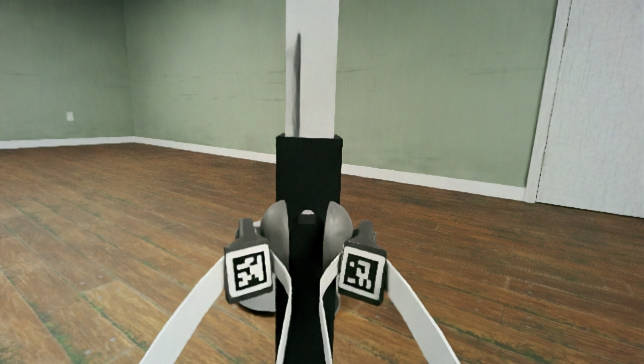

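Call:
{"op": "execute_actions", "data": {
  "actions": [
    {"r1":{"joints":{"gripper_m":0.045}}}
  ],
  "cameras": []
}}

Call:
{"op": "execute_actions", "data": {
  "actions": [
    {"r1":{"joints":{"arm_m":0.239}}}
  ],
  "cameras": []
}}

Call:
{"op": "execute_actions", "data": {
  "actions": [
    {"r1":{"joints":{"gripper_m":-0.07}}}
  ],
  "cameras": []
}}

Call:
{"op": "execute_actions", "data": {
  "actions": [
    {"r2":{"joints":{"lift_m":0.797}},"r1":{"joints":{"arm_m":0.234}}}
  ],
  "cameras": []
}}

Scene clock: 49.27 s.
r1.base_odometry: x=+2.654 y=-0.843 heading=-0.340 (m, m, rad; r1's odometry frame)
r1.turned_by_wheels: +0.000 (rad since the last result)
r1.turned_by_imu: +0.000 (rad since the last result)
r1.base_tilt: forward=-0.5 right=+0.0 (deg)
r1.lidar_m: 2.48 1.95 1.92 2.07 3.10 3.12 3.39 2.87 2.83 0.66 4.60 5.46
r1.head_depth_mm: 2680 2288 1898 1617 1413 1261 1139 / 2799 2317 1909 1638 1435 1251 1139 / 2815 750 1794 1607 1426 1237 1143 / 819 760 1634 1626 1432 1272 1147 / 2967 2421 1935 1664 1457 1289 1155 / 3100 2440 2001 1693 1466 1295 1162 / 3160 2454 2024 1699 1479 1299 1174
r1.base_status: not commanded
r1.joint_positions: lift_m=+0.343 arm_m=+0.227 wrist_yaw_rad=+0.002 wrist_pitch_rad=-0.024 wrist_roll_rad=-0.008 gripper_m=+0.045 head_pan_rad=-1.563 head_tilt_rad=-0.839
r1.joint_status: all done
r1.motor_effort: left_wheel=+1(2) right_wheel=-1(2) lift_m=+23(23) arm_m=-4(7) wrist_yaw_rad=-2(4) wrist_pitch_rad=+14(14) wrist_roll_rad=+0(0) gripper_m=+0(92) head_pan_rad=-2(1) head_tilt_rad=-7(7) (%)
r1.hand_pose: x=-0.0209 y=-0.6280 z=+0.4516 quat_wxyz=(+0.710, +0.009, -0.704, -0.008) (m; r1's base frame)
r1.wrist_depth_mm: - - - 182 - - - / - - - 189 - - - / - - - 192 - - - / - - - 193 - - - / - - - 189 - - - / 930 975 821 206 - - - / 709 709 747 217 767 778 783
r2.base_odometry: x=-4.105 y=+0.545 heading=+3.120 (m, m, rad; r2's odometry frame)
r2.turned_by_wheels: +0.000 (rad since the last result)
r2.turned_by_imu: -0.001 (rad since the last result)
r2.base_tilt: forward=+0.4 right=+0.6 (deg)
r2.lidar_m: 2.22 1.75 1.71 1.84 2.73 4.84 3.89 3.05 3.00 0.64 3.88 3.82
r2.head_depth_mm: 2838 2742 2162 - - 1255 1126 / 3012 2782 2141 - 1495 1288 1132 / 3260 2798 737 - 1430 1295 1142 / 3418 1509 770 1682 1507 1301 1144 / 3695 2916 2217 1799 1522 1312 1155 / 3955 2942 2245 1820 1538 1324 1167 / - 2980 2268 1833 1547 1331 1165
r2.base_status: not commanded
r2.joint_positions: lift_m=+0.771 arm_m=+0.260 wrist_yaw_rad=+0.002 wrist_pitch_rad=-0.110 wrist_roll_rad=-0.007 gripper_m=+0.045 head_pan_rad=-1.563 head_tilt_rad=-0.790
r2.joint_status: not commanded
r2.on_its_own: wrist_pitch_rad is at rest, and its effort (+40) is outside its rest range (-20 to +32)
r2.motor_effort: left_wheel=-1(1) right_wheel=+1(1) lift_m=+37(37) arm_m=+2(2) wrist_yaw_rad=+0(2) wrist_pitch_rad=+40(40) wrist_roll_rad=+1(1) gripper_m=-1(1) head_pan_rad=-3(3) head_tilt_rad=-7(7) (%)
r2.hand_pose: x=-0.0209 y=-0.6570 z=+0.8579 quat_wxyz=(+0.709, +0.040, -0.703, -0.038) (m; r2's base frame)
r2.wrist_depth_mm: - - - - - - - / - - - - - - - / - - - - - - - / - - 223 219 216 - - / - 169 143 141 140 138 - / - 107 105 105 103 103 102 / - 92 92 170 - - -
pictures: none
No camera images: the call's "cameras" was empty. Leave "cameras" out to get every camera's image.

Scene clock: 50.13 s.
r1.base_odometry: x=+2.654 y=-0.843 heading=-0.340 (m, m, rad; r1's odometry frame)
r1.turned_by_wheels: +0.000 (rad since the last result)
r1.turned_by_imu: +0.000 (rad since the last result)
r1.base_tilt: forward=-0.5 right=+0.2 (deg)
r1.lidar_m: 2.48 1.95 1.93 2.08 3.10 3.12 3.36 2.88 2.83 0.66 4.57 5.40
r1.head_depth_mm: 2690 2292 1903 1611 1416 1250 1134 / 2843 2298 1924 1641 1438 1254 1134 / 2815 747 1790 1608 1443 1242 1135 / 819 757 1637 1625 1428 1277 1150 / 3027 2414 1944 1683 1463 1285 1151 / 3117 2426 2012 1690 1465 1290 1160 / 3156 2444 2025 1720 1480 1309 1171
r1.base_status: not commanded
r1.joint_positions: lift_m=+0.343 arm_m=+0.239 wrist_yaw_rad=+0.002 wrist_pitch_rad=-0.024 wrist_roll_rad=-0.008 gripper_m=+0.045 head_pan_rad=-1.563 head_tilt_rad=-0.839
r1.joint_status: all done
r1.motor_effort: left_wheel=+1(1) right_wheel=-1(1) lift_m=+24(24) arm_m=+3(2) wrist_yaw_rad=-2(3) wrist_pitch_rad=+14(14) wrist_roll_rad=+0(0) gripper_m=+0(0) head_pan_rad=-3(2) head_tilt_rad=-7(7) (%)
r1.hand_pose: x=-0.0210 y=-0.6392 z=+0.4516 quat_wxyz=(+0.710, +0.009, -0.704, -0.008) (m; r1's base frame)
r1.wrist_depth_mm: - - - 172 - - - / - - - 178 - - - / - - - 181 - - - / - - - 181 - - - / - - - 183 - - - / 914 933 802 193 - - - / 706 730 748 203 750 777 762
r2.base_odometry: x=-4.105 y=+0.545 heading=+3.120 (m, m, rad; r2's odometry frame)
r2.turned_by_wheels: +0.000 (rad since the last result)
r2.turned_by_imu: +0.000 (rad since the last result)
r2.base_tilt: forward=+0.7 right=+0.4 (deg)
r2.lidar_m: 2.22 1.74 1.72 1.84 2.72 4.85 3.93 3.06 3.00 0.65 3.89 3.84
r2.head_depth_mm: 2837 2746 2189 - - 1259 1130 / 3025 2782 2153 - 1485 1285 1138 / 3266 2810 735 - 1423 1302 1140 / 3406 1506 770 1690 1510 1308 1145 / 3671 2904 2228 1791 1517 1313 1157 / 3958 2950 2255 1823 1533 1324 1163 / - 2976 2269 1834 1547 1329 1170
r2.base_status: not commanded
r2.joint_positions: lift_m=+0.771 arm_m=+0.260 wrist_yaw_rad=+0.002 wrist_pitch_rad=-0.110 wrist_roll_rad=-0.007 gripper_m=+0.045 head_pan_rad=-1.563 head_tilt_rad=-0.790
r2.joint_status: not commanded
r2.on_its_own: wrist_pitch_rad is at rest, and its effort (+40) is outside its rest range (-20 to +32)
r2.motor_effort: left_wheel=-1(1) right_wheel=+1(0) lift_m=+37(37) arm_m=+2(2) wrist_yaw_rad=-2(2) wrist_pitch_rad=+40(40) wrist_roll_rad=+0(0) gripper_m=+0(0) head_pan_rad=-4(3) head_tilt_rad=-7(7) (%)
r2.hand_pose: x=-0.0209 y=-0.6570 z=+0.8579 quat_wxyz=(+0.709, +0.040, -0.703, -0.038) (m; r2's base frame)
r2.wrist_depth_mm: - - - - - - - / - - - - - - - / - - - - - - - / - - 224 219 215 - - / - 169 144 141 140 138 - / - 107 106 104 103 103 102 / - 92 91 169 - - -
pictures: none
No camera images: the call's "cameras" was empty. Leave "cameras" out to get every camera's image.

Scene clock: 51.77 s.
r1.base_odometry: x=+2.654 y=-0.843 heading=-0.340 (m, m, rad; r1's odometry frame)
r1.turned_by_wheels: +0.000 (rad since the last result)
r1.turned_by_imu: +0.000 (rad since the last result)
r1.base_tilt: forward=-0.4 right=+0.1 (deg)
r1.lidar_m: 2.47 1.95 1.92 2.07 3.10 3.12 3.37 2.88 2.83 0.66 4.57 5.39
r1.head_depth_mm: 2683 2306 1892 1622 1418 1251 1143 / 2829 2305 1917 1630 1434 1250 1128 / 2853 742 1786 1618 1443 1248 1142 / 815 752 1633 1622 1430 1281 1147 / 2975 2380 1928 1683 1454 1287 1157 / 3077 2416 2003 1677 1466 1288 1158 / 3123 2459 2018 1709 1479 1301 1168
r1.base_status: not commanded
r1.joint_positions: lift_m=+0.343 arm_m=+0.239 wrist_yaw_rad=+0.003 wrist_pitch_rad=-0.023 wrist_roll_rad=-0.008 gripper_m=-0.068 head_pan_rad=-1.563 head_tilt_rad=-0.839
r1.joint_status: all done
r1.motor_effort: left_wheel=+2(2) right_wheel=-2(2) lift_m=+24(24) arm_m=-5(5) wrist_yaw_rad=-4(4) wrist_pitch_rad=+14(14) wrist_roll_rad=+0(0) gripper_m=-41(100) head_pan_rad=-2(1) head_tilt_rad=-7(7) (%)
r1.hand_pose: x=-0.0207 y=-0.6401 z=+0.4518 quat_wxyz=(+0.710, +0.010, -0.704, -0.007) (m; r1's base frame)
r1.wrist_depth_mm: - - - 170 - - - / - - - 177 - - - / - - - 180 - - - / - - - 180 - - - / - - - 151 - - - / 907 944 862 194 - - - / 715 717 742 204 750 776 784
r2.base_odometry: x=-4.105 y=+0.545 heading=+3.120 (m, m, rad; r2's odometry frame)
r2.turned_by_wheels: +0.000 (rad since the last result)
r2.turned_by_imu: +0.000 (rad since the last result)
r2.base_tilt: forward=+0.7 right=+0.3 (deg)
r2.lidar_m: 2.22 1.74 1.71 1.84 2.74 4.82 3.90 3.05 3.01 0.64 3.90 3.83
r2.head_depth_mm: 2855 2734 2166 - - 1256 1133 / 3064 2792 2195 - 1482 1294 1132 / 3230 2811 730 - 1421 1292 1148 / 3433 1510 764 1688 1511 1309 1150 / 3656 2898 2223 1793 1524 1312 1157 / 3921 2970 2240 1822 1535 1328 1163 / - 2984 2262 1836 1542 1331 1165
r2.base_status: not commanded
r2.joint_positions: lift_m=+0.771 arm_m=+0.260 wrist_yaw_rad=+0.002 wrist_pitch_rad=-0.099 wrist_roll_rad=-0.007 gripper_m=+0.045 head_pan_rad=-1.563 head_tilt_rad=-0.790
r2.joint_status: not commanded
r2.on_its_own: wrist_pitch_rad is at rest, and its effort (+36) is outside its rest range (-20 to +32)
r2.motor_effort: left_wheel=-1(2) right_wheel=+2(1) lift_m=+37(37) arm_m=+1(2) wrist_yaw_rad=-2(3) wrist_pitch_rad=+36(40) wrist_roll_rad=+1(0) gripper_m=-1(1) head_pan_rad=-2(5) head_tilt_rad=-7(7) (%)
r2.hand_pose: x=-0.0209 y=-0.6575 z=+0.8606 quat_wxyz=(+0.709, +0.036, -0.703, -0.034) (m; r2's base frame)
r2.wrist_depth_mm: - - - - - - - / - - - - - - - / - - - - - - - / - - 227 221 218 - - / - 156 143 140 138 137 - / - 105 104 103 102 101 100 / - 90 91 168 - - -
pictures: none
No camera images: the call's "cameras" was empty. Leave "cameras" out to get every camera's image.

Scene clock: 52.77 s.
r1.base_odometry: x=+2.654 y=-0.843 heading=-0.339 (m, m, rad; r1's odometry frame)
r1.turned_by_wheels: +0.000 (rad since the last result)
r1.turned_by_imu: +0.000 (rad since the last result)
r1.base_tilt: forward=-0.5 right=+0.2 (deg)
r1.lidar_m: 2.48 1.95 1.93 2.08 3.11 3.12 3.39 2.87 2.83 0.66 4.57 5.41
r1.head_depth_mm: 2693 2281 1897 1618 1409 1257 1132 / 2788 2303 1901 1640 1440 1245 1134 / 2759 716 1829 1611 1426 1230 1138 / 822 703 1676 1625 1433 1275 1148 / 3067 2388 1917 1681 1456 1292 1160 / 3105 2440 2005 1679 1467 1290 1159 / 3121 2470 2009 1695 1472 1309 1173
r1.base_status: not commanded
r1.joint_positions: lift_m=+0.343 arm_m=+0.235 wrist_yaw_rad=+0.004 wrist_pitch_rad=-0.022 wrist_roll_rad=-0.008 gripper_m=-0.064 head_pan_rad=-1.563 head_tilt_rad=-0.839
r1.joint_status: all done
r1.motor_effort: left_wheel=+3(3) right_wheel=-5(5) lift_m=+23(23) arm_m=-13(15) wrist_yaw_rad=-5(4) wrist_pitch_rad=+13(13) wrist_roll_rad=+0(0) gripper_m=-40(41) head_pan_rad=-2(2) head_tilt_rad=-7(7) (%)
r1.hand_pose: x=-0.0205 y=-0.6361 z=+0.4522 quat_wxyz=(+0.710, +0.009, -0.704, -0.007) (m; r1's base frame)
r1.wrist_depth_mm: - - - 175 - - - / - - - 181 - - - / - - - 184 - - - / - - - 183 - - - / - - - 152 - - - / 925 950 881 196 - - - / 719 729 741 207 761 774 774
r2.base_odometry: x=-4.105 y=+0.545 heading=+3.120 (m, m, rad; r2's odometry frame)
r2.turned_by_wheels: +0.000 (rad since the last result)
r2.turned_by_imu: +0.000 (rad since the last result)
r2.base_tilt: forward=+0.5 right=+0.2 (deg)
r2.lidar_m: 2.22 1.75 1.71 1.84 2.72 4.84 3.91 3.06 3.00 0.65 3.88 3.82
r2.head_depth_mm: 2852 2746 2199 - - 1262 1130 / 3027 2790 2214 1664 1490 1295 1136 / 3217 2812 698 - 1426 1304 1144 / 3455 1480 1193 1687 1514 1308 1145 / 3680 2925 2231 1797 1524 1309 1153 / 3927 2944 2243 1834 1530 1321 1168 / - 2995 2268 1832 1541 1328 1163
r2.base_status: not commanded
r2.joint_positions: lift_m=+0.796 arm_m=+0.260 wrist_yaw_rad=+0.002 wrist_pitch_rad=-0.098 wrist_roll_rad=-0.007 gripper_m=+0.045 head_pan_rad=-1.563 head_tilt_rad=-0.790
r2.joint_status: all done
r2.on_its_own: wrist_pitch_rad is at rest, and its effort (+36) is outside its rest range (-20 to +32)
r2.motor_effort: left_wheel=-1(1) right_wheel=+1(1) lift_m=+36(38) arm_m=+1(2) wrist_yaw_rad=-2(2) wrist_pitch_rad=+36(37) wrist_roll_rad=+0(0) gripper_m=-2(1) head_pan_rad=-2(3) head_tilt_rad=-7(7) (%)
r2.hand_pose: x=-0.0209 y=-0.6576 z=+0.8860 quat_wxyz=(+0.709, +0.036, -0.704, -0.034) (m; r2's base frame)
r2.wrist_depth_mm: - - - - - - - / - - - - - - - / - - - - - - - / - - 227 222 218 - - / - 156 142 140 138 137 - / - 105 104 103 102 101 100 / - 90 91 168 - - -
pictures: none
No camera images: the call's "cameras" was empty. Leave "cameras" out to get every camera's image.

Call:
{"op": "execute_actions", "data": {
  "actions": [
    {"r2":{"joints":{"lift_m":0.821}}}
  ],
  "cameras": []
}}

Call:
{"op": "execute_actions", "data": {
  "actions": [
    {"r1":{"joints":{"gripper_m":0.045}}}
  ],
  "cameras": []
}}

Scene clock: 53.97 s.
r1.base_odometry: x=+2.654 y=-0.843 heading=-0.339 (m, m, rad; r1's odometry frame)
r1.turned_by_wheels: +0.000 (rad since the last result)
r1.turned_by_imu: +0.000 (rad since the last result)
r1.base_tilt: forward=-0.4 right=+0.2 (deg)
r1.lidar_m: 2.48 1.95 1.93 2.08 3.11 3.12 3.40 2.87 2.83 0.66 4.58 5.41
r1.head_depth_mm: 2651 2280 1908 1618 1425 1249 1136 / 2800 2248 1910 1638 1431 1246 1135 / 2732 695 1843 1605 1433 1229 1143 / 821 702 1666 1641 1439 1280 1148 / 3054 2341 1924 1676 1455 1286 1153 / 3066 2414 1983 1700 1462 1291 1159 / 3142 2459 2009 1701 1487 1298 1165
r1.base_status: not commanded
r1.joint_positions: lift_m=+0.343 arm_m=+0.235 wrist_yaw_rad=+0.004 wrist_pitch_rad=-0.022 wrist_roll_rad=-0.008 gripper_m=-0.057 head_pan_rad=-1.563 head_tilt_rad=-0.839
r1.joint_status: not commanded
r1.on_its_own: gripper_m is held at -0.058, not at your -0.070, by its stall guard, which is still easing
r1.motor_effort: left_wheel=+3(3) right_wheel=-4(5) lift_m=+23(24) arm_m=-11(13) wrist_yaw_rad=-4(4) wrist_pitch_rad=+12(13) wrist_roll_rad=+0(0) gripper_m=-36(37) head_pan_rad=-3(2) head_tilt_rad=-7(7) (%)
r1.hand_pose: x=-0.0205 y=-0.6360 z=+0.4522 quat_wxyz=(+0.710, +0.009, -0.704, -0.007) (m; r1's base frame)
r1.wrist_depth_mm: - - - 174 - - - / - - - 181 - - - / - - - 184 - - - / - - - 183 - - - / - - - 152 - - - / 933 953 858 199 - - - / 736 731 731 208 776 784 756
r2.base_odometry: x=-4.105 y=+0.545 heading=+3.120 (m, m, rad; r2's odometry frame)
r2.turned_by_wheels: +0.000 (rad since the last result)
r2.turned_by_imu: +0.000 (rad since the last result)
r2.base_tilt: forward=+0.6 right=+0.4 (deg)
r2.lidar_m: 2.22 1.74 1.72 1.84 2.72 4.85 3.91 3.06 3.01 0.65 3.89 3.82
r2.head_depth_mm: 2839 2737 2282 - 1448 1263 1128 / 3062 2772 - 1673 1490 1289 1132 / 3233 2813 - 1641 1422 1292 1139 / 3426 1480 1261 1681 1515 1307 1144 / 3659 2906 2217 1791 1529 1313 1157 / 3964 2935 2253 1818 1538 1317 1157 / - 2980 2262 1836 1548 1335 1163
r2.base_status: not commanded
r2.joint_positions: lift_m=+0.820 arm_m=+0.260 wrist_yaw_rad=+0.002 wrist_pitch_rad=-0.097 wrist_roll_rad=-0.007 gripper_m=+0.045 head_pan_rad=-1.563 head_tilt_rad=-0.790
r2.joint_status: all done
r2.on_its_own: wrist_pitch_rad is at rest, and its effort (+36) is outside its rest range (-20 to +32)
r2.motor_effort: left_wheel=-1(1) right_wheel=+0(1) lift_m=+36(36) arm_m=+2(1) wrist_yaw_rad=-1(1) wrist_pitch_rad=+36(36) wrist_roll_rad=+0(0) gripper_m=-2(0) head_pan_rad=-4(3) head_tilt_rad=-7(7) (%)
r2.hand_pose: x=-0.0209 y=-0.6576 z=+0.9101 quat_wxyz=(+0.709, +0.036, -0.704, -0.034) (m; r2's base frame)
r2.wrist_depth_mm: - - - - - - - / - - - - - - - / - - - - - - - / - - 227 221 218 - - / - 156 142 140 138 137 - / - 105 104 103 101 101 100 / - 90 91 168 - - -
pictures: none
No camera images: the call's "cameras" was empty. Leave "cameras" out to get every camera's image.

Scene clock: 55.50 s.
r1.base_odometry: x=+2.654 y=-0.843 heading=-0.340 (m, m, rad; r1's odometry frame)
r1.turned_by_wheels: +0.000 (rad since the last result)
r1.turned_by_imu: +0.000 (rad since the last result)
r1.base_tilt: forward=-0.4 right=+0.2 (deg)
r1.lidar_m: 2.47 1.95 1.93 2.07 3.09 3.13 3.36 2.88 2.83 0.66 4.60 5.40
r1.head_depth_mm: 2681 2291 1898 1630 1413 1257 1135 / 2819 2261 1914 1637 1432 1248 1137 / 2755 694 1848 1596 1417 1233 1143 / 820 703 1681 1633 1433 1279 1147 / 3058 2318 1930 1685 1456 1294 1156 / 3121 2433 1998 1695 1464 1292 1160 / 3210 2443 2019 1705 1473 1301 1163
r1.base_status: not commanded
r1.joint_positions: lift_m=+0.343 arm_m=+0.234 wrist_yaw_rad=+0.002 wrist_pitch_rad=-0.022 wrist_roll_rad=-0.008 gripper_m=+0.045 head_pan_rad=-1.563 head_tilt_rad=-0.839
r1.joint_status: all done
r1.motor_effort: left_wheel=+1(3) right_wheel=-1(5) lift_m=+23(23) arm_m=-3(12) wrist_yaw_rad=-3(4) wrist_pitch_rad=+13(13) wrist_roll_rad=+0(0) gripper_m=+0(92) head_pan_rad=-2(2) head_tilt_rad=-7(7) (%)
r1.hand_pose: x=-0.0209 y=-0.6349 z=+0.4522 quat_wxyz=(+0.710, +0.009, -0.704, -0.007) (m; r1's base frame)
r1.wrist_depth_mm: - - - 177 - - - / - - - 182 - - - / - - - 186 - - - / - - - 185 - - - / - - - 188 - - - / 952 973 836 200 - - - / 709 731 742 208 743 785 780
r2.base_odometry: x=-4.105 y=+0.545 heading=+3.120 (m, m, rad; r2's odometry frame)
r2.turned_by_wheels: +0.000 (rad since the last result)
r2.turned_by_imu: +0.000 (rad since the last result)
r2.base_tilt: forward=+0.6 right=+0.5 (deg)
r2.lidar_m: 2.22 1.74 1.72 1.84 2.72 4.85 3.90 3.04 3.01 0.64 3.90 3.82
r2.head_depth_mm: 2866 2745 2285 - 1452 1262 1133 / 3029 2780 - 1679 1485 1293 1136 / 3272 2823 - 1658 1421 1296 1147 / 3419 1480 1266 1685 1505 1307 1152 / 3661 2905 2219 1785 1523 1317 1151 / 3983 2951 2240 1829 1535 1324 1162 / - 2969 2270 1834 1536 1327 1166
r2.base_status: not commanded
r2.joint_positions: lift_m=+0.820 arm_m=+0.260 wrist_yaw_rad=+0.002 wrist_pitch_rad=-0.097 wrist_roll_rad=-0.007 gripper_m=+0.045 head_pan_rad=-1.563 head_tilt_rad=-0.790
r2.joint_status: not commanded
r2.on_its_own: wrist_pitch_rad is at rest, and its effort (+36) is outside its rest range (-20 to +32)
r2.motor_effort: left_wheel=-1(1) right_wheel=+0(0) lift_m=+36(36) arm_m=+2(1) wrist_yaw_rad=-2(1) wrist_pitch_rad=+36(36) wrist_roll_rad=+0(0) gripper_m=-1(1) head_pan_rad=-3(3) head_tilt_rad=-6(7) (%)
r2.hand_pose: x=-0.0209 y=-0.6576 z=+0.9101 quat_wxyz=(+0.709, +0.036, -0.704, -0.034) (m; r2's base frame)
r2.wrist_depth_mm: - - - - - - - / - - - - - - - / - - - - - - - / - - 228 222 218 - - / - 156 142 140 138 137 - / - 105 104 103 101 101 100 / - 90 330 168 - - -
pictures: none
No camera images: the call's "cameras" was empty. Leave "cameras" out to get every camera's image.

Call:
{"op": "execute_actions", "data": {
  "actions": [
    {"r2":{"joints":{"lift_m":0.84}}}
  ],
  "cameras": []
}}

Call:
{"op": "execute_actions", "data": {
  "actions": [
    {"r2":{"joints":{"lift_m":0.847}}}
  ],
  "cameras": []
}}

Scene clock: 56.80 s.
r1.base_odometry: x=+2.654 y=-0.843 heading=-0.340 (m, m, rad; r1's odometry frame)
r1.turned_by_wheels: +0.000 (rad since the last result)
r1.turned_by_imu: +0.000 (rad since the last result)
r1.base_tilt: forward=-0.4 right=+0.1 (deg)
r1.lidar_m: 2.48 1.95 1.93 2.08 3.09 3.12 3.38 2.87 2.83 0.66 4.58 5.44
r1.head_depth_mm: 2677 2296 1902 1620 1419 1256 1134 / 2834 2245 1922 1628 1442 1244 1140 / 2721 677 1842 1605 1438 1231 1137 / 807 684 1670 1638 1429 1280 1143 / 3057 2338 1922 1673 1460 1287 1153 / 3123 2461 1984 1684 1467 1296 1162 / 3132 2478 2016 1699 1473 1296 1168
r1.base_status: not commanded
r1.joint_positions: lift_m=+0.343 arm_m=+0.234 wrist_yaw_rad=+0.002 wrist_pitch_rad=-0.022 wrist_roll_rad=-0.008 gripper_m=+0.045 head_pan_rad=-1.563 head_tilt_rad=-0.839
r1.joint_status: not commanded
r1.motor_effort: left_wheel=+1(1) right_wheel=-1(1) lift_m=+24(24) arm_m=-3(3) wrist_yaw_rad=-2(2) wrist_pitch_rad=+13(13) wrist_roll_rad=+0(0) gripper_m=+1(0) head_pan_rad=-3(3) head_tilt_rad=-7(7) (%)
r1.hand_pose: x=-0.0209 y=-0.6349 z=+0.4522 quat_wxyz=(+0.710, +0.009, -0.704, -0.007) (m; r1's base frame)
r1.wrist_depth_mm: - - - 176 - - - / - - - 182 - - - / - - - 186 - - - / - - - 185 - - - / - - - 188 - - - / 927 976 807 198 - - - / 724 720 752 208 760 778 781
r2.base_odometry: x=-4.105 y=+0.545 heading=+3.120 (m, m, rad; r2's odometry frame)
r2.turned_by_wheels: +0.000 (rad since the last result)
r2.turned_by_imu: +0.000 (rad since the last result)
r2.base_tilt: forward=+0.6 right=+0.4 (deg)
r2.lidar_m: 2.22 1.75 1.71 1.84 2.72 4.84 3.95 3.05 3.00 0.65 3.90 3.82
r2.head_depth_mm: 2838 2757 - - 1461 1276 1125 / 3059 2788 - 1699 1485 1288 1134 / 3242 2817 - 1685 1423 1296 1146 / 3379 1467 1263 1687 1506 1308 1149 / 3725 2877 2228 1790 1519 1312 1153 / 3948 2924 2247 1825 1534 1321 1163 / - 2976 2257 1844 1541 1326 1168
r2.base_status: not commanded
r2.joint_positions: lift_m=+0.839 arm_m=+0.260 wrist_yaw_rad=+0.002 wrist_pitch_rad=-0.126 wrist_roll_rad=-0.007 gripper_m=+0.045 head_pan_rad=-1.563 head_tilt_rad=-0.790
r2.joint_status: all done
r2.on_its_own: wrist_pitch_rad is at rest, and its effort (+46) is outside its rest range (-20 to +32)
r2.motor_effort: left_wheel=-1(1) right_wheel=+1(1) lift_m=+38(39) arm_m=+1(2) wrist_yaw_rad=-2(1) wrist_pitch_rad=+46(49) wrist_roll_rad=+0(0) gripper_m=-1(0) head_pan_rad=-2(2) head_tilt_rad=-7(7) (%)
r2.hand_pose: x=-0.0209 y=-0.6562 z=+0.9217 quat_wxyz=(+0.708, +0.046, -0.703, -0.044) (m; r2's base frame)
r2.wrist_depth_mm: - - - - - - - / - - - - - - - / - - - - - - - / - - 221 217 212 - - / - - 145 143 141 140 - / - 109 107 106 106 105 110 / - 91 93 93 - - -
pictures: none
No camera images: the call's "cameras" was empty. Leave "cameras" out to get every camera's image.

Scene clock: 57.47 s.
r1.base_odometry: x=+2.654 y=-0.843 heading=-0.340 (m, m, rad; r1's odometry frame)
r1.turned_by_wheels: +0.000 (rad since the last result)
r1.turned_by_imu: +0.000 (rad since the last result)
r1.base_tilt: forward=-0.4 right=+0.1 (deg)
r1.lidar_m: 2.47 1.95 1.93 2.07 3.12 3.12 3.38 2.87 2.83 0.66 4.57 5.39
r1.head_depth_mm: 2667 2288 1922 1630 1414 1258 1131 / 2803 2240 1928 1630 1439 1250 1135 / 2738 691 1853 1604 1431 1239 1144 / 808 679 1669 1631 1430 1285 1146 / 3067 2337 1952 1670 1461 1282 1159 / 3069 2425 1996 1689 1468 1300 1159 / 3153 2470 2017 1704 1478 1306 1166
r1.base_status: not commanded
r1.joint_positions: lift_m=+0.343 arm_m=+0.234 wrist_yaw_rad=+0.002 wrist_pitch_rad=-0.022 wrist_roll_rad=-0.008 gripper_m=+0.045 head_pan_rad=-1.563 head_tilt_rad=-0.839
r1.joint_status: not commanded
r1.motor_effort: left_wheel=+1(1) right_wheel=-1(1) lift_m=+24(23) arm_m=-3(4) wrist_yaw_rad=-2(3) wrist_pitch_rad=+13(13) wrist_roll_rad=+0(0) gripper_m=+0(1) head_pan_rad=-1(3) head_tilt_rad=-7(7) (%)
r1.hand_pose: x=-0.0209 y=-0.6349 z=+0.4522 quat_wxyz=(+0.710, +0.009, -0.704, -0.007) (m; r1's base frame)
r1.wrist_depth_mm: - - - 175 - - - / - - - 182 - - - / - - - 186 - - - / - - - 185 - - - / - - - 189 - - - / 911 963 807 198 - - - / 729 733 747 209 762 791 773
r2.base_odometry: x=-4.105 y=+0.545 heading=+3.120 (m, m, rad; r2's odometry frame)
r2.turned_by_wheels: +0.000 (rad since the last result)
r2.turned_by_imu: +0.000 (rad since the last result)
r2.base_tilt: forward=+0.5 right=+0.3 (deg)
r2.lidar_m: 2.22 1.74 1.72 1.84 2.72 4.84 3.89 3.05 3.00 0.65 3.90 3.83
r2.head_depth_mm: 2840 2740 - - 1483 1281 1128 / 3031 2838 - 1701 1490 1289 1133 / 3245 2858 - 1672 1425 1294 1139 / 3384 1472 1248 1694 1518 1305 1150 / 3684 2894 2220 1789 1525 1318 1153 / 3946 2940 2260 1823 1531 1322 1164 / - 2986 2282 1842 1542 1325 1170
r2.base_status: not commanded
r2.joint_positions: lift_m=+0.846 arm_m=+0.260 wrist_yaw_rad=+0.002 wrist_pitch_rad=-0.141 wrist_roll_rad=-0.014 gripper_m=+0.045 head_pan_rad=-1.563 head_tilt_rad=-0.790
r2.joint_status: all done
r2.on_its_own: wrist_pitch_rad is at rest, and its effort (+52) is outside its rest range (-20 to +32)
r2.motor_effort: left_wheel=+0(1) right_wheel=+0(0) lift_m=+42(43) arm_m=-2(1) wrist_yaw_rad=-1(1) wrist_pitch_rad=+52(52) wrist_roll_rad=+4(4) gripper_m=-1(1) head_pan_rad=-3(5) head_tilt_rad=-7(7) (%)
r2.hand_pose: x=-0.0209 y=-0.6554 z=+0.9247 quat_wxyz=(+0.710, +0.051, -0.700, -0.049) (m; r2's base frame)
r2.wrist_depth_mm: - - - - - - - / - - - - - - - / - - - - - - - / - - 216 212 210 - - / - - 144 143 142 142 - / - 109 109 108 108 107 112 / - 92 95 94 94 - -
pictures: none
No camera images: the call's "cameras" was empty. Leave "cameras" out to get every camera's image.

Matches scene 1 signature.

Call:
{"op": "execute_actions", "data": {
  "actions": [
    {"r2":{"joints":{"lift_m":0.828}}}
  ],
  "cameras": []
}}

Call:
{"op": "execute_actions", "data": {
  "actions": [
    {"r2":{"joints":{"lift_m":0.811}}}
  ],
  "cameras": ["r1_wrist_camera"]
}}

Scene clock: 58.67 s.
r1.base_odometry: x=+2.654 y=-0.843 heading=-0.340 (m, m, rad; r1's odometry frame)
r1.turned_by_wheels: +0.000 (rad since the last result)
r1.turned_by_imu: +0.000 (rad since the last result)
r1.base_tilt: forward=-0.4 right=+0.2 (deg)
r1.lidar_m: 2.47 1.95 1.93 2.07 3.10 3.13 3.38 2.87 2.83 0.66 4.57 5.43
r1.head_depth_mm: 2665 2279 1898 1624 1414 1253 1134 / 2834 2261 1918 1636 1443 1248 1134 / 2751 675 1835 1608 1434 1233 1146 / 806 680 1677 1626 1430 1282 1147 / 3050 2336 1935 1680 1462 1283 1154 / 3107 2431 1998 1690 1471 1299 1165 / 3114 2462 2024 1706 1470 1305 1174
r1.base_status: not commanded
r1.joint_positions: lift_m=+0.343 arm_m=+0.234 wrist_yaw_rad=+0.002 wrist_pitch_rad=-0.022 wrist_roll_rad=-0.008 gripper_m=+0.045 head_pan_rad=-1.563 head_tilt_rad=-0.839
r1.joint_status: not commanded
r1.motor_effort: left_wheel=+1(1) right_wheel=-1(1) lift_m=+24(23) arm_m=-3(3) wrist_yaw_rad=-2(2) wrist_pitch_rad=+13(13) wrist_roll_rad=+0(0) gripper_m=+0(1) head_pan_rad=-2(2) head_tilt_rad=-8(8) (%)
r1.hand_pose: x=-0.0209 y=-0.6349 z=+0.4522 quat_wxyz=(+0.710, +0.009, -0.704, -0.007) (m; r1's base frame)
r1.wrist_depth_mm: - - - 175 - - - / - - - 183 - - - / - - - 186 - - - / - - - 185 - - - / - - - 188 - - - / 940 970 807 199 - - - / 725 737 747 208 761 762 764
r2.base_odometry: x=-4.105 y=+0.545 heading=+3.120 (m, m, rad; r2's odometry frame)
r2.turned_by_wheels: +0.000 (rad since the last result)
r2.turned_by_imu: +0.000 (rad since the last result)
r2.base_tilt: forward=+0.6 right=+0.3 (deg)
r2.lidar_m: 2.22 1.74 1.71 1.84 2.73 4.84 3.92 3.07 3.00 0.65 3.87 3.82
r2.head_depth_mm: 2847 2720 2274 - 1446 1265 1128 / 3036 2793 - 1681 1491 1289 1137 / 3248 2828 - 1657 1426 1296 1146 / 3404 1469 1262 1688 1499 1302 1150 / 3666 2907 2225 1796 1521 1307 1157 / 3979 2928 2252 1828 1532 1322 1160 / - 2971 2275 1837 1536 1334 1169
r2.base_status: not commanded
r2.joint_positions: lift_m=+0.828 arm_m=+0.260 wrist_yaw_rad=+0.002 wrist_pitch_rad=-0.086 wrist_roll_rad=-0.011 gripper_m=+0.045 head_pan_rad=-1.563 head_tilt_rad=-0.790
r2.joint_status: all done
r2.motor_effort: left_wheel=+0(0) right_wheel=+0(0) lift_m=+20(37) arm_m=-1(2) wrist_yaw_rad=-2(2) wrist_pitch_rad=+31(52) wrist_roll_rad=+2(4) gripper_m=-1(1) head_pan_rad=-2(2) head_tilt_rad=-7(7) (%)
r2.hand_pose: x=-0.0209 y=-0.6584 z=+0.9210 quat_wxyz=(+0.710, +0.031, -0.702, -0.030) (m; r2's base frame)
r2.wrist_depth_mm: - - - - - - - / - - - - - - - / - - - - - - - / - - 229 226 220 - - / - 154 140 139 137 136 - / - 103 102 101 100 99 99 / - 89 340 167 - - -
pictures: none
No camera images: the call's "cameras" was empty. Leave "cameras" out to get every camera's image.

Scene clock: 59.53 s.
r1.base_odometry: x=+2.654 y=-0.843 heading=-0.340 (m, m, rad; r1's odometry frame)
r1.turned_by_wheels: +0.000 (rad since the last result)
r1.turned_by_imu: +0.000 (rad since the last result)
r1.base_tilt: forward=-0.5 right=+0.2 (deg)
r1.lidar_m: 2.48 1.96 1.92 2.08 3.11 3.11 3.36 2.87 2.83 0.66 4.59 5.44
r1.head_depth_mm: 2680 2313 1896 1609 1419 1257 1134 / 2808 2253 1924 1642 1438 1245 1136 / 2742 675 1832 1605 1427 1232 1141 / 840 683 1670 1625 1427 1281 1148 / 3087 2318 1924 1676 1449 1286 1150 / 3129 2420 1992 1688 1467 1291 1163 / 3138 2462 2025 1711 1485 1300 1163
r1.base_status: not commanded
r1.joint_positions: lift_m=+0.343 arm_m=+0.234 wrist_yaw_rad=+0.002 wrist_pitch_rad=-0.022 wrist_roll_rad=-0.008 gripper_m=+0.045 head_pan_rad=-1.563 head_tilt_rad=-0.839
r1.joint_status: not commanded
r1.motor_effort: left_wheel=+1(1) right_wheel=-1(1) lift_m=+24(23) arm_m=-4(3) wrist_yaw_rad=-2(3) wrist_pitch_rad=+13(13) wrist_roll_rad=+0(0) gripper_m=+1(1) head_pan_rad=-2(2) head_tilt_rad=-7(7) (%)
r1.hand_pose: x=-0.0209 y=-0.6349 z=+0.4522 quat_wxyz=(+0.710, +0.009, -0.704, -0.007) (m; r1's base frame)
r1.wrist_depth_mm: - - - 177 - - - / - - - 182 - - - / - - - 185 - - - / - - - 185 - - - / - - - 187 - - - / 949 926 814 199 - - - / 725 731 730 208 749 767 797
r2.base_odometry: x=-4.105 y=+0.545 heading=+3.120 (m, m, rad; r2's odometry frame)
r2.turned_by_wheels: +0.000 (rad since the last result)
r2.turned_by_imu: +0.000 (rad since the last result)
r2.base_tilt: forward=+0.6 right=+0.4 (deg)
r2.lidar_m: 2.22 1.75 1.72 1.84 2.72 4.84 3.91 3.06 3.01 0.64 3.89 3.81
r2.head_depth_mm: 2881 2749 2224 - 1436 1260 1128 / 3043 2781 2286 1670 1487 1288 1135 / 3246 2823 - 1647 1422 1299 1140 / 3377 1462 1264 1675 1511 1306 1144 / 3710 2911 2221 1798 1520 1311 1156 / 3955 2926 2239 1807 1534 1317 1163 / - 2943 2276 1845 1535 1333 1168
r2.base_status: not commanded
r2.joint_positions: lift_m=+0.811 arm_m=+0.260 wrist_yaw_rad=+0.002 wrist_pitch_rad=-0.033 wrist_roll_rad=-0.010 gripper_m=+0.045 head_pan_rad=-1.563 head_tilt_rad=-0.790
r2.joint_status: all done
r2.motor_effort: left_wheel=+0(0) right_wheel=+0(0) lift_m=+16(18) arm_m=-1(2) wrist_yaw_rad=-2(2) wrist_pitch_rad=+12(31) wrist_roll_rad=+2(2) gripper_m=+0(0) head_pan_rad=-3(3) head_tilt_rad=-7(7) (%)
r2.hand_pose: x=-0.0209 y=-0.6605 z=+0.9177 quat_wxyz=(+0.711, +0.013, -0.703, -0.011) (m; r2's base frame)
r2.wrist_depth_mm: - - - - - - - / - - - - - - - / - - - - - - - / - - - 242 237 - - / - 151 135 133 131 130 - / - 94 93 92 91 90 95 / - - - 164 - - -
pictures: r1_wrist_camera
Images, in order (width x height): r1_wrist_camera 644x364.

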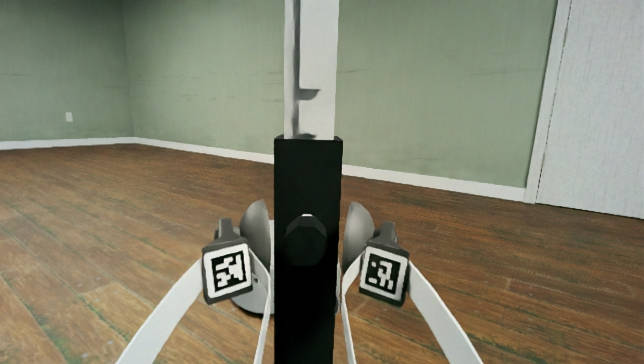

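Call:
{"op": "execute_actions", "data": {
  "actions": [
    {"r2":{"joints":{"lift_m":0.795,"gripper_m":0.08,"arm_m":0.005}},"r1":{"joints":{"arm_m":0.005}}}
  ],
  "cameras": []
}}

Call:
{"op": "finished_scene", "data": {
  "scene": 2
}}

Scene clock: 62.83 s.
r1.base_odometry: x=+2.654 y=-0.843 heading=-0.340 (m, m, rad; r1's odometry frame)
r1.turned_by_wheels: +0.000 (rad since the last result)
r1.turned_by_imu: +0.000 (rad since the last result)
r1.base_tilt: forward=-0.5 right=+0.1 (deg)
r1.lidar_m: 2.48 1.95 1.93 2.07 3.11 3.13 3.40 2.88 2.83 0.66 4.57 5.40
r1.head_depth_mm: 2675 2297 1903 1614 1415 1250 1136 / 2832 2250 1923 1626 1421 1260 1157 / 2746 676 1837 1613 1374 1272 - / 2683 684 1674 1632 1442 1279 1146 / 3078 2321 1939 1673 1454 1292 1157 / 3127 2437 1985 1679 1479 1295 1165 / 3164 2468 2022 1706 1483 1303 1166
r1.base_status: not commanded
r1.joint_positions: lift_m=+0.343 arm_m=+0.005 wrist_yaw_rad=+0.001 wrist_pitch_rad=-0.022 wrist_roll_rad=-0.008 gripper_m=+0.045 head_pan_rad=-1.563 head_tilt_rad=-0.839
r1.joint_status: all done
r1.motor_effort: left_wheel=+1(1) right_wheel=-1(0) lift_m=+24(23) arm_m=-4(5) wrist_yaw_rad=-1(3) wrist_pitch_rad=+13(13) wrist_roll_rad=+0(0) gripper_m=+1(0) head_pan_rad=-2(2) head_tilt_rad=-7(7) (%)
r1.hand_pose: x=-0.0213 y=-0.4060 z=+0.4522 quat_wxyz=(+0.710, +0.008, -0.704, -0.008) (m; r1's base frame)
r1.wrist_depth_mm: - - - - - - - / - - - - - - - / - - - - - - - / - - - - - - - / - - - 982 - - - / 942 941 883 900 - - - / 712 721 738 717 767 757 785
r2.base_odometry: x=-4.105 y=+0.545 heading=+3.120 (m, m, rad; r2's odometry frame)
r2.turned_by_wheels: +0.000 (rad since the last result)
r2.turned_by_imu: -0.001 (rad since the last result)
r2.base_tilt: forward=+0.6 right=+0.2 (deg)
r2.lidar_m: 2.22 1.74 1.72 1.84 2.73 4.83 3.91 3.08 3.00 0.65 3.86 3.82
r2.head_depth_mm: 2846 2741 2142 1750 1481 - - / 3029 2777 2086 1797 1486 - - / 3229 2813 785 1688 - - 1108 / 3402 1468 1759 1655 1517 1303 1149 / 3673 2910 2221 1786 1524 1313 1157 / 3953 2925 2253 1819 1538 1321 1160 / - 3003 2272 1840 1548 1337 1166
r2.base_status: not commanded
r2.joint_positions: lift_m=+0.795 arm_m=+0.005 wrist_yaw_rad=+0.002 wrist_pitch_rad=-0.021 wrist_roll_rad=-0.010 gripper_m=+0.080 head_pan_rad=-1.563 head_tilt_rad=-0.790
r2.joint_status: all done
r2.motor_effort: left_wheel=+0(1) right_wheel=+0(1) lift_m=+15(15) arm_m=-4(4) wrist_yaw_rad=-1(3) wrist_pitch_rad=+8(12) wrist_roll_rad=+2(2) gripper_m=+0(94) head_pan_rad=-3(4) head_tilt_rad=-6(7) (%)
r2.hand_pose: x=-0.0210 y=-0.4060 z=+0.9047 quat_wxyz=(+0.711, +0.008, -0.703, -0.007) (m; r2's base frame)
r2.wrist_depth_mm: - - - - - - - / - - - - - - - / - - - - - - - / - - - - - - - / - - - - - - - / - - - - - - - / - - - - - - -
pictures: none
No camera images: the call's "cameras" was empty. Leave "cameras" out to get every camera's image.

The scene is finished: the task was done.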